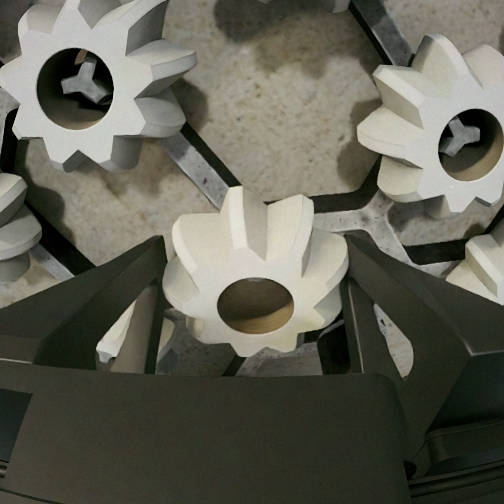

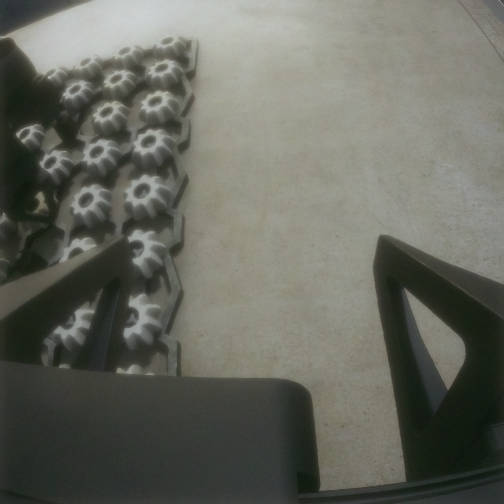

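execute_actions(
  actions=[
    {"rows":[[-0.751,2.337,2.123,-1.352,0,-0.011,0.135,-0.6,0.812,0.70,-0.44,-0.5,-0.1,0.7],[-0.75,2.339,2.1215,-1.35,0,-0.011,0.135,-0.6,0.812,0.70,-0.44,-0.5,-0.1,0.7],[-0.75,2.34,2.12,-1.347,0,-0.011,0.135,-0.6,0.812,0.70,-0.44,-0.5,-0.1,0.7],[-0.75,2.341,2.1185,-1.345,0,-0.011,0.135,-0.6,0.812,0.70,-0.44,-0.5,-0.1,0.7],[-0.75,2.342,2.117,-1.342,0,-0.011,0.135,-0.6,0.812,0.70,-0.44,-0.5,-0.1,0.7],[-0.75,2.343,2.1155,-1.34,0,-0.011,0.135,-0.6,0.812,0.70,-0.44,-0.5,-0.1,0.7],[-0.75,2.344,2.114,-1.337,0,-0.011,0.135,-0.6,0.812,0.70,-0.44,-0.5,-0.1,0.7],[-0.75,2.344,2.1125,-1.334,0,-0.011,0.135,-0.6,0.812,0.70,-0.44,-0.5,-0.1,0.7],[-0.75,2.344,2.1115,-1.331,0,-0.011,0.135,-0.6,0.812,0.70,-0.44,-0.5,-0.1,0.7]],"steps":15},
  ],
)

execute_actions(
  actions=[
    {"steps":6},
  ],
  pictures=true,
)

Scene clock: 44.77 s of 6880.00 s.
left_arm: end_effector_position=(+0.5470, -0.1393, +0.0304) grip_measured=+0.170 end_effector_quat_wxyz=(+0.003, +0.316, +0.949, -0.001) | right_arm: end_effector_position=(+0.3216, -0.4502, +0.2794) grip_measured=+0.699 end_effector_quat_wxyz=(+0.507, +0.070, +0.857, +0.056)
Joint positions: left_arm=[-0.75   2.329  2.111 -1.345  0.    -0.001  0.055] | right_arm=[-0.608  0.82   0.684 -0.442 -0.499 -0.111  0.08 ]
Joint velocities: left_arm=[ 0.005  0.005 -0.037  0.002 -0.022 -0.007  0.001] | right_arm=[-0.015 -0.005 -0.002  0.002  0.007 -0.007  0.001]
Joint torques (N m, as the arm reports them, + toward a larger angle): left_arm=[  0.77 -19.51   9.67   0.69  -0.1   -0.19] | right_arm=[-0.17 -1.61 10.99  1.91 -0.2   0.02]
Steps of this call (steps 1 to 10: the robot went on to your last target; steps 11 to 21: the first 11 steps of this action). Readings (joint positions):
11: left_arm=[-0.750 2.327 2.120 -1.366 0.000 -0.001] | right_arm=[-0.608 0.820 0.684 -0.442 -0.499 -0.111]
12: left_arm=[-0.750 2.327 2.120 -1.365 0.000 -0.001] | right_arm=[-0.608 0.820 0.684 -0.442 -0.499 -0.111]
14: left_arm=[-0.750 2.327 2.120 -1.361 0.000 -0.001] | right_arm=[-0.608 0.820 0.684 -0.442 -0.499 -0.111]
18: left_arm=[-0.750 2.327 2.115 -1.351 0.000 -0.001] | right_arm=[-0.608 0.820 0.684 -0.442 -0.499 -0.111]
21: the state above

Scene clock: 44.97 s of 6880.00 s.
left_arm: end_effector_position=(+0.5467, -0.1391, +0.0275) grip_measured=+0.170 end_effector_quat_wxyz=(+0.002, +0.316, +0.949, -0.001) | right_arm: end_effector_position=(+0.3216, -0.4502, +0.2794) grip_measured=+0.699 end_effector_quat_wxyz=(+0.507, +0.070, +0.857, +0.056)
Joint positions: left_arm=[-0.75   2.332  2.109 -1.344  0.    -0.001  0.055] | right_arm=[-0.608  0.82   0.684 -0.442 -0.499 -0.111  0.08 ]
Joint velocities: left_arm=[-0.024  0.005 -0.012  0.002  0.081  0.037  0.   ] | right_arm=[ 0.005  0.005 -0.017 -0.002  0.007 -0.037  0.   ]
Joint torques (N m, as the arm reports them, + toward a larger angle): left_arm=[  0.64 -19.96   9.73   0.68  -0.1   -0.2 ] | right_arm=[-0.03 -1.59 11.01  1.9  -0.19  0.01]
Kept back: nothing.
Steps of this call (steps 1 to 4: the last 4 steps of your previous action; steps 5 to 6: the robot went on to your last target). Readings (joint positions):
1: left_arm=[-0.750 2.329 2.110 -1.345 0.000 -0.001] | right_arm=[-0.608 0.820 0.684 -0.442 -0.499 -0.111]
2: left_arm=[-0.750 2.330 2.110 -1.344 0.000 -0.001] | right_arm=[-0.608 0.820 0.684 -0.442 -0.499 -0.111]
4: left_arm=[-0.750 2.331 2.109 -1.344 0.000 -0.001] | right_arm=[-0.608 0.820 0.684 -0.442 -0.499 -0.111]
6: the state above

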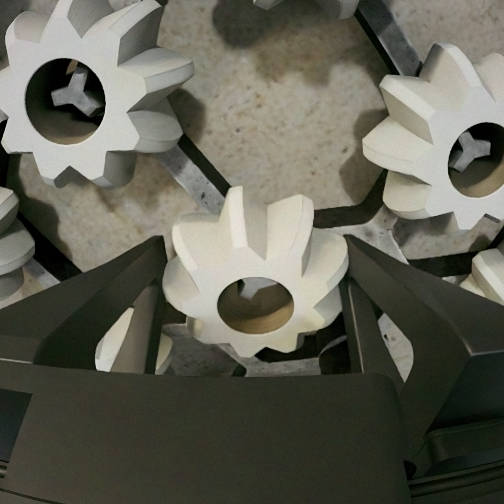

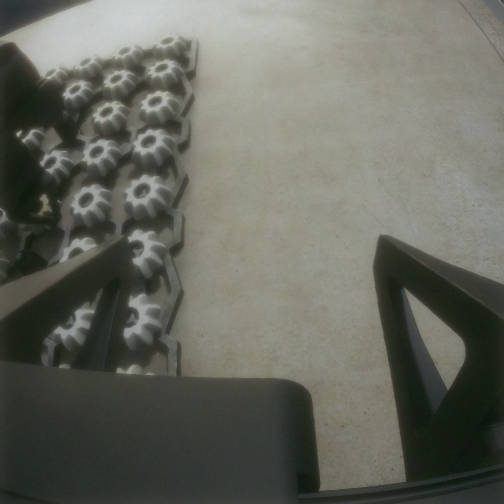

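execute_actions(
  actions=[],
)

Scene clock: 45.27 s of 6880.00 s.
left_arm: end_effector_position=(+0.5466, -0.1390, +0.0273) grip_measured=+0.170 end_effector_quat_wxyz=(+0.002, +0.316, +0.949, -0.001) | right_arm: end_effector_position=(+0.3216, -0.4502, +0.2794) grip_measured=+0.699 end_effector_quat_wxyz=(+0.507, +0.070, +0.857, +0.056)
Joint positions: left_arm=[-0.75   2.332  2.109 -1.344  0.    -0.001  0.055] | right_arm=[-0.608  0.82   0.684 -0.442 -0.499 -0.111  0.08 ]
Joint velocities: left_arm=[-0.005 -0.015  0.002 -0.027 -0.037 -0.007 -0.   ] | right_arm=[-0.005 -0.015 -0.007 -0.002 -0.007  0.037 -0.001]
Joint torques (N m, as the arm reports them, + toward a larger angle): left_arm=[  0.83 -19.78   9.78   0.68  -0.1   -0.2 ] | right_arm=[-0.19 -1.75 10.96  1.88 -0.18  0.03]
Kept back: nothing.
Steps of this call (steps 1 to 9: the robot went on to your last target). Readings (joint positions):
1: left_arm=[-0.750 2.332 2.109 -1.344 0.000 -0.001] | right_arm=[-0.608 0.820 0.684 -0.442 -0.499 -0.111]
2: left_arm=[-0.750 2.332 2.109 -1.344 0.000 -0.001] | right_arm=[-0.608 0.820 0.684 -0.442 -0.499 -0.111]
4: left_arm=[-0.750 2.332 2.109 -1.344 0.000 -0.001] | right_arm=[-0.608 0.820 0.684 -0.442 -0.499 -0.111]
8: left_arm=[-0.750 2.332 2.109 -1.344 0.000 -0.001] | right_arm=[-0.608 0.820 0.684 -0.442 -0.499 -0.111]
9: the state above
All arms were judged still, so your last target was given up. Only a new action makes them travel on or press farther. Fingers that are still opening or closing keep moving.

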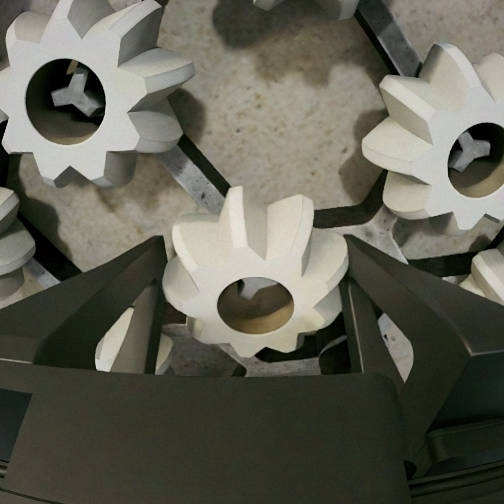

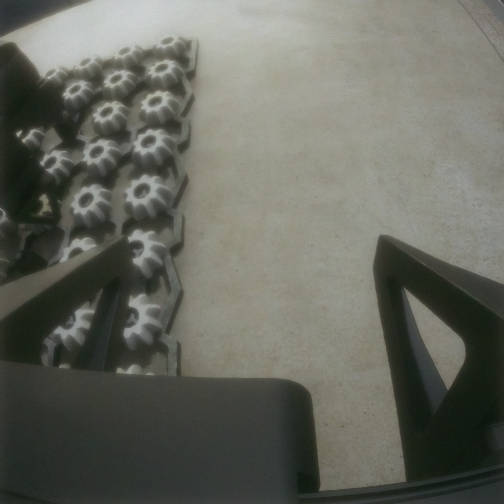

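execute_actions(
  actions=[
    {"rows":[[-0.75,2.345,2.110,-1.330,0,-0.011,0.135,-0.6,0.812,0.70,-0.44,-0.5,-0.1,0.7],[-0.75,2.347,2.109,-1.329,0,-0.011,0.135,-0.6,0.812,0.70,-0.44,-0.5,-0.1,0.7],[-0.75,2.349,2.108,-1.328,0,-0.011,0.135,-0.6,0.812,0.70,-0.44,-0.5,-0.1,0.7],[-0.75,2.349,2.107,-1.327,0,-0.011,0.135,-0.6,0.812,0.70,-0.44,-0.5,-0.1,0.7],[-0.75,2.349,2.107,-1.327,0,-0.011,0.135,-0.6,0.812,0.70,-0.44,-0.5,-0.1,0.7],[-0.75,2.349,2.107,-1.327,0,-0.011,0.135,-0.6,0.812,0.70,-0.44,-0.5,-0.1,0.7],[-0.75,2.349,2.107,-1.327,0,-0.011,0.135,-0.6,0.812,0.70,-0.44,-0.5,-0.1,0.7],[-0.75,2.349,2.107,-1.327,0,-0.011,0.16,-0.6,0.812,0.70,-0.44,-0.5,-0.1,0.7],[-0.75,2.349,2.107,-1.327,0,-0.011,0.19,-0.6,0.812,0.70,-0.44,-0.5,-0.1,0.7],[-0.75,2.349,2.107,-1.327,0,-0.011,0.23,-0.6,0.812,0.70,-0.44,-0.5,-0.1,0.7],[-0.75,2.349,2.107,-1.327,0,-0.011,0.28,-0.6,0.812,0.70,-0.44,-0.5,-0.1,0.7],[-0.75,2.349,2.107,-1.327,0,-0.011,0.33,-0.6,0.812,0.70,-0.44,-0.5,-0.1,0.7]],"steps":15},
  ],
)

execute_actions(
  actions=[
    {"rows":[[-0.75,2.33,2.14,-1.345,0,-0.011,0.33,-0.6,0.812,0.70,-0.44,-0.5,-0.1,0.7],[-0.75,2.315,2.16,-1.36,0,-0.011,0.33,-0.6,0.812,0.70,-0.44,-0.5,-0.1,0.7],[-0.75,2.30,2.168,-1.372,0,-0.011,0.33,-0.6,0.812,0.70,-0.44,-0.5,-0.1,0.7],[-0.75,2.293,2.173,-1.384,0,-0.011,0.33,-0.6,0.812,0.70,-0.44,-0.5,-0.1,0.7],[-0.75,2.286,2.178,-1.396,0,-0.011,0.33,-0.6,0.812,0.70,-0.44,-0.5,-0.1,0.7],[-0.75,2.28,2.183,-1.407,0,-0.011,0.33,-0.6,0.812,0.70,-0.44,-0.5,-0.1,0.7],[-0.75,2.274,2.188,-1.418,0,-0.011,0.33,-0.6,0.812,0.70,-0.44,-0.5,-0.1,0.7],[-0.75,2.268,2.195,-1.43,0,-0.011,0.33,-0.6,0.812,0.70,-0.44,-0.5,-0.1,0.7],[-0.75,2.262,2.202,-1.44,0,-0.011,0.33,-0.6,0.812,0.70,-0.44,-0.5,-0.1,0.7],[-0.75,2.257,2.207,-1.45,0,-0.011,0.33,-0.6,0.812,0.70,-0.44,-0.5,-0.1,0.7]],"steps":15},
  ],
  pictures=true,
)

Scene clock: 46.23 s of 6880.00 s.
left_arm: end_effector_position=(+0.5473, -0.1395, +0.0258) grip_measured=+0.260 end_effector_quat_wxyz=(+0.003, +0.316, +0.949, -0.001) | right_arm: end_effector_position=(+0.3216, -0.4502, +0.2794) grip_measured=+0.699 end_effector_quat_wxyz=(+0.507, +0.070, +0.857, +0.056)
Joint positions: left_arm=[-0.75   2.334  2.109 -1.339  0.    -0.001  0.059] | right_arm=[-0.608  0.82   0.684 -0.442 -0.499 -0.111  0.08 ]
Joint velocities: left_arm=[-0.005 -0.015  0.007 -0.007 -0.007 -0.022  0.036] | right_arm=[-0.015 -0.005 -0.012  0.007  0.066 -0.007  0.   ]
Joint torques (N m, as the arm reports them, + toward a larger angle): left_arm=[  1.1  -19.48   9.28   0.66  -0.1   -0.19] | right_arm=[-0.12 -1.69 10.97  1.89 -0.18  0.04]
Steps of this call (steps 1 to 18: nothing new was sent; steps 19 to 29: the first 11 steps of this action). Readings (joint positions):
19: left_arm=[-0.750 2.332 2.109 -1.344 0.000 -0.001] | right_arm=[-0.608 0.820 0.684 -0.442 -0.499 -0.111]
20: left_arm=[-0.750 2.332 2.109 -1.343 0.000 -0.001] | right_arm=[-0.608 0.820 0.684 -0.442 -0.499 -0.111]
22: left_arm=[-0.750 2.332 2.109 -1.341 0.000 -0.001] | right_arm=[-0.608 0.820 0.684 -0.442 -0.499 -0.111]
26: left_arm=[-0.750 2.334 2.109 -1.339 0.000 -0.001] | right_arm=[-0.608 0.820 0.684 -0.442 -0.499 -0.111]
29: the state above

Scene clock: 46.73 s of 6880.00 s.
left_arm: end_effector_position=(+0.5388, -0.1331, +0.0530) grip_measured=+0.328 end_effector_quat_wxyz=(-0.014, +0.316, +0.949, +0.005) | right_arm: end_effector_position=(+0.3216, -0.4502, +0.2794) grip_measured=+0.699 end_effector_quat_wxyz=(+0.507, +0.070, +0.857, +0.056)
Joint positions: left_arm=[-0.75   2.31   2.137 -1.428  0.    -0.001  0.062] | right_arm=[-0.608  0.82   0.684 -0.442 -0.499 -0.111  0.08 ]
Joint velocities: left_arm=[-0.024 -0.171  0.149 -0.178  0.037 -0.022  0.   ] | right_arm=[-0.005 -0.015 -0.002  0.007  0.037  0.081 -0.001]
Joint torques (N m, as the arm reports them, + toward a larger angle): left_arm=[  0.78 -23.44  15.2   -0.31  -0.1   -0.19] | right_arm=[-0.07 -1.8  11.01  1.91 -0.19  0.03]
Steps of this call (steps 1 to 4: the last 4 steps of your previous action; steps 5 to 15: the first 11 steps of this action). Readings (joint positions):
5: left_arm=[-0.750 2.334 2.109 -1.339 0.000 -0.001] | right_arm=[-0.608 0.820 0.684 -0.442 -0.499 -0.111]
6: left_arm=[-0.750 2.334 2.109 -1.341 0.000 -0.001] | right_arm=[-0.608 0.820 0.684 -0.442 -0.499 -0.111]
8: left_arm=[-0.750 2.333 2.112 -1.356 0.000 -0.001] | right_arm=[-0.608 0.820 0.684 -0.442 -0.499 -0.111]
12: left_arm=[-0.750 2.324 2.123 -1.399 0.000 -0.001] | right_arm=[-0.608 0.820 0.684 -0.442 -0.499 -0.111]
15: the state above

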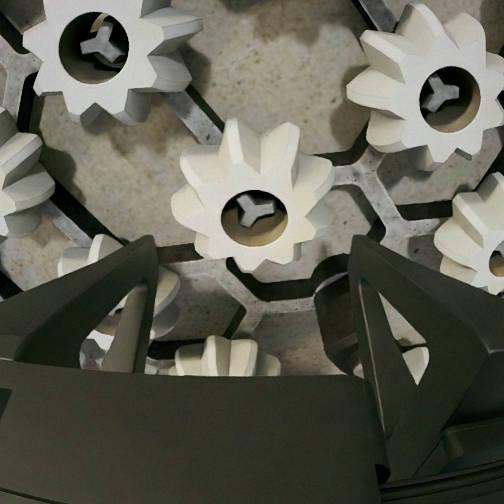

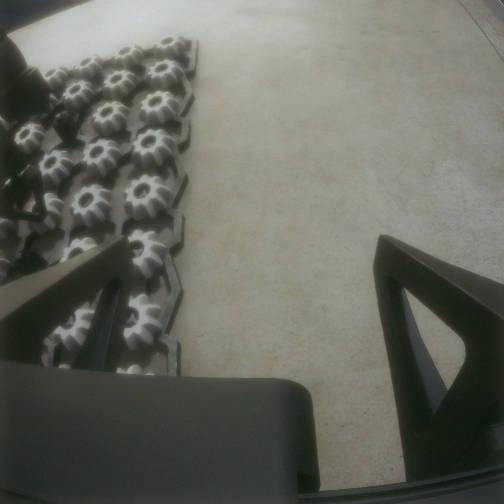

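Seated. Raise for an overview.

execute_actions(
  actions=[
    {"rows":[[-0.75,2.24,2.207,-1.45,0,-0.011,0.33,-0.6,0.812,0.70,-0.44,-0.5,-0.1,0.7],[-0.75,2.22,2.207,-1.45,0,-0.011,0.33,-0.6,0.812,0.70,-0.44,-0.5,-0.1,0.7],[-0.75,2.19,2.2,-1.45,0,-0.011,0.33,-0.6,0.812,0.70,-0.44,-0.5,-0.1,0.7],[-0.74,2.16,2.19,-1.45,0,-0.011,0.33,-0.6,0.812,0.70,-0.44,-0.5,-0.1,0.7],[-0.73,2.12,2.17,-1.45,0,-0.011,0.33,-0.6,0.812,0.70,-0.44,-0.5,-0.1,0.7],[-0.72,2.08,2.15,-1.45,0,-0.011,0.33,-0.6,0.812,0.70,-0.44,-0.5,-0.1,0.7],[-0.71,2.04,2.12,-1.44,0,-0.011,0.33,-0.6,0.812,0.70,-0.44,-0.5,-0.1,0.7],[-0.70,2.0,2.09,-1.43,0,-0.011,0.33,-0.6,0.812,0.70,-0.44,-0.5,-0.1,0.7],[-0.69,1.96,2.06,-1.42,0,-0.011,0.33,-0.6,0.812,0.70,-0.44,-0.5,-0.1,0.7],[-0.68,1.92,2.03,-1.41,0,-0.011,0.33,-0.6,0.812,0.70,-0.44,-0.5,-0.1,0.7],[-0.67,1.88,2.0,-1.40,0,-0.011,0.33,-0.6,0.812,0.70,-0.44,-0.5,-0.1,0.7],[-0.66,1.84,1.97,-1.39,0,-0.011,0.33,-0.6,0.812,0.70,-0.44,-0.5,-0.1,0.7],[-0.65,1.80,1.94,-1.38,0,-0.011,0.33,-0.6,0.812,0.70,-0.44,-0.5,-0.1,0.7],[-0.64,1.76,1.91,-1.37,0,-0.011,0.33,-0.6,0.812,0.70,-0.44,-0.5,-0.1,0.7],[-0.63,1.72,1.88,-1.36,0,-0.011,0.33,-0.6,0.812,0.70,-0.44,-0.5,-0.1,0.7]],"steps":15},
  ],
)

execute_actions(
  actions=[
    {"rows":[[-0.62,1.68,1.85,-1.35,0,-0.011,0.5,-0.6,0.812,0.70,-0.44,-0.5,-0.1,0.7],[-0.61,1.64,1.82,-1.34,0,-0.011,0.7,-0.6,0.812,0.70,-0.44,-0.5,-0.1,0.7],[-0.60,1.60,1.79,-1.33,0,-0.011,1,-0.6,0.812,0.70,-0.44,-0.5,-0.1,0.7],[-0.59,1.56,1.76,-1.32,0,-0.011,1,-0.6,0.812,0.70,-0.44,-0.5,-0.1,0.7],[-0.58,1.53,1.74,-1.31,0,-0.011,1,-0.6,0.812,0.70,-0.44,-0.5,-0.1,0.7],[-0.57,1.50,1.72,-1.30,0,-0.011,1,-0.6,0.812,0.70,-0.44,-0.5,-0.1,0.7]],"steps":15},
  ],
)

execute_actions(
  actions=[],
)

Scene clock: 47.60 s of 6880.00 s.
left_arm: end_effector_position=(+0.5361, -0.1200, +0.1560) grip_measured=+0.328 end_effector_quat_wxyz=(+0.046, +0.309, +0.950, -0.015) | right_arm: end_effector_position=(+0.3216, -0.4502, +0.2794) grip_measured=+0.699 end_effector_quat_wxyz=(+0.507, +0.070, +0.857, +0.056)
Joint positions: left_arm=[-0.737  2.131  2.093 -1.437  0.    -0.001  0.062] | right_arm=[-0.608  0.82   0.684 -0.442 -0.499 -0.111  0.08 ]
Joint velocities: left_arm=[ 0.122 -0.855 -0.54   0.056 -0.051 -0.037 -0.001] | right_arm=[-0.005 -0.015  0.002 -0.002  0.037 -0.022 -0.   ]
Joint torques (N m, as the arm reports them, + toward a larger angle): left_arm=[  2.64 -22.73   9.88   0.78  -0.08  -0.13] | right_arm=[-0.07 -1.81 11.    1.9  -0.18  0.01]
Steps of this call (steps 1 to 4: the last 4 steps of your previous action; steps 5 to 15: the robot went on to your last target; steps 16 to 26: the first 11 steps of this action). Readings (joint positions):
16: left_arm=[-0.750 2.268 2.162 -1.440 0.000 -0.001] | right_arm=[-0.608 0.820 0.684 -0.442 -0.499 -0.111]
17: left_arm=[-0.750 2.267 2.162 -1.440 0.000 -0.001] | right_arm=[-0.608 0.820 0.684 -0.442 -0.499 -0.111]
19: left_arm=[-0.750 2.260 2.162 -1.440 0.000 -0.001] | right_arm=[-0.608 0.820 0.684 -0.442 -0.499 -0.111]
23: left_arm=[-0.746 2.208 2.142 -1.440 0.000 -0.001] | right_arm=[-0.608 0.820 0.684 -0.442 -0.499 -0.111]
26: the state above

Scene clock: 48.10 s of 6880.00 s.
left_arm: end_effector_position=(+0.4780, +0.0361, +0.3723) grip_measured=+1.000 end_effector_quat_wxyz=(+0.221, +0.224, +0.948, -0.052) | right_arm: end_effector_position=(+0.3216, -0.4502, +0.2794) grip_measured=+0.699 end_effector_quat_wxyz=(+0.507, +0.070, +0.857, +0.056)
Joint positions: left_arm=[-0.571  1.526  1.739 -1.327  0.    -0.001  0.094] | right_arm=[-0.608  0.82   0.684 -0.442 -0.499 -0.111  0.08 ]
Joint velocities: left_arm=[ 0.376 -0.991 -0.125  0.046 -0.022 -0.081  0.   ] | right_arm=[ 0.005 -0.005 -0.017 -0.007 -0.066 -0.022 -0.001]
Joint torques (N m, as the arm reports them, + toward a larger angle): left_arm=[-1.09 -9.56  9.37  2.05 -0.09 -0.16] | right_arm=[-0.01 -1.7  11.01  1.9  -0.17  0.03]
Steps of this call (steps 1 to 4: the last 4 steps of your previous action; steps 5 to 15: the first 11 steps of this action). Readings (joint positions):
5: left_arm=[-0.703 1.960 1.984 -1.412 0.000 -0.001] | right_arm=[-0.608 0.820 0.684 -0.442 -0.499 -0.111]
6: left_arm=[-0.693 1.920 1.959 -1.405 0.000 -0.001] | right_arm=[-0.608 0.820 0.684 -0.442 -0.499 -0.111]
8: left_arm=[-0.671 1.837 1.906 -1.389 0.000 -0.001] | right_arm=[-0.608 0.820 0.684 -0.442 -0.499 -0.111]
12: left_arm=[-0.615 1.654 1.795 -1.349 0.000 -0.001] | right_arm=[-0.608 0.820 0.684 -0.442 -0.499 -0.111]
15: the state above

Scene clock: 48.23 s of 6880.00 s.
left_arm: end_effector_position=(+0.4652, +0.0539, +0.4157) grip_measured=+1.000 end_effector_quat_wxyz=(+0.264, +0.212, +0.939, -0.060) | right_arm: end_effector_position=(+0.3216, -0.4502, +0.2794) grip_measured=+0.699 end_effector_quat_wxyz=(+0.507, +0.070, +0.857, +0.056)
Joint positions: left_arm=[-0.552  1.444  1.738 -1.316  0.    -0.002  0.094] | right_arm=[-0.608  0.82   0.684 -0.442 -0.499 -0.111  0.08 ]
Joint velocities: left_arm=[-0.054 -0.22   0.007  0.027 -0.051  0.037  0.   ] | right_arm=[-0.005  0.005 -0.022 -0.012 -0.037  0.022 -0.   ]
Joint torques (N m, as the arm reports them, + toward a larger angle): left_arm=[-1.02 -5.62  8.49  1.68 -0.1  -0.18] | right_arm=[-0.04 -1.67 10.97  1.88 -0.18  0.03]
Kept back: nothing.
Steps of this call (steps 1 to 4: the last 4 steps of your previous action). Readings (joint positions):
1: left_arm=[-0.560 1.496 1.738 -1.325 0.000 -0.001] | right_arm=[-0.608 0.820 0.684 -0.442 -0.499 -0.111]
2: left_arm=[-0.553 1.473 1.738 -1.321 0.000 -0.001] | right_arm=[-0.608 0.820 0.684 -0.442 -0.499 -0.111]
4: the state above

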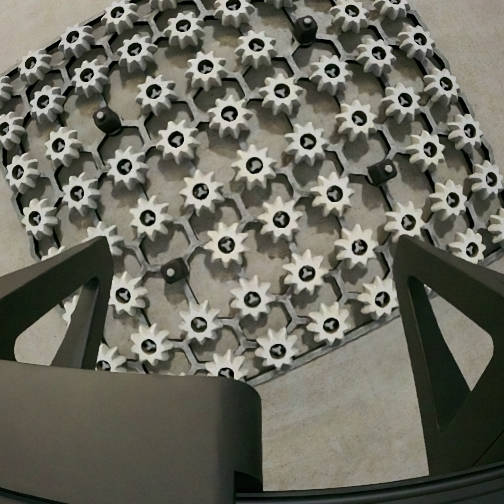

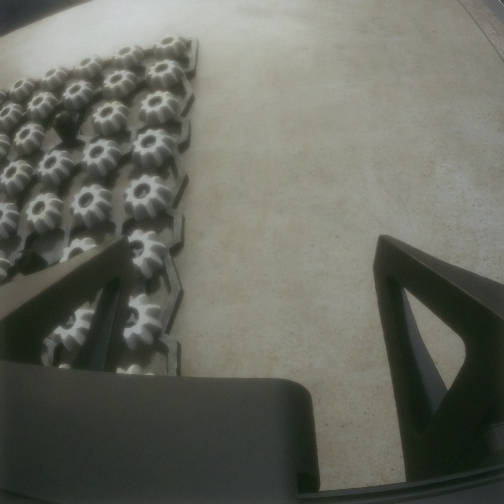

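finished_scene(
  scene=2,
)

The scene is finished: the task was done.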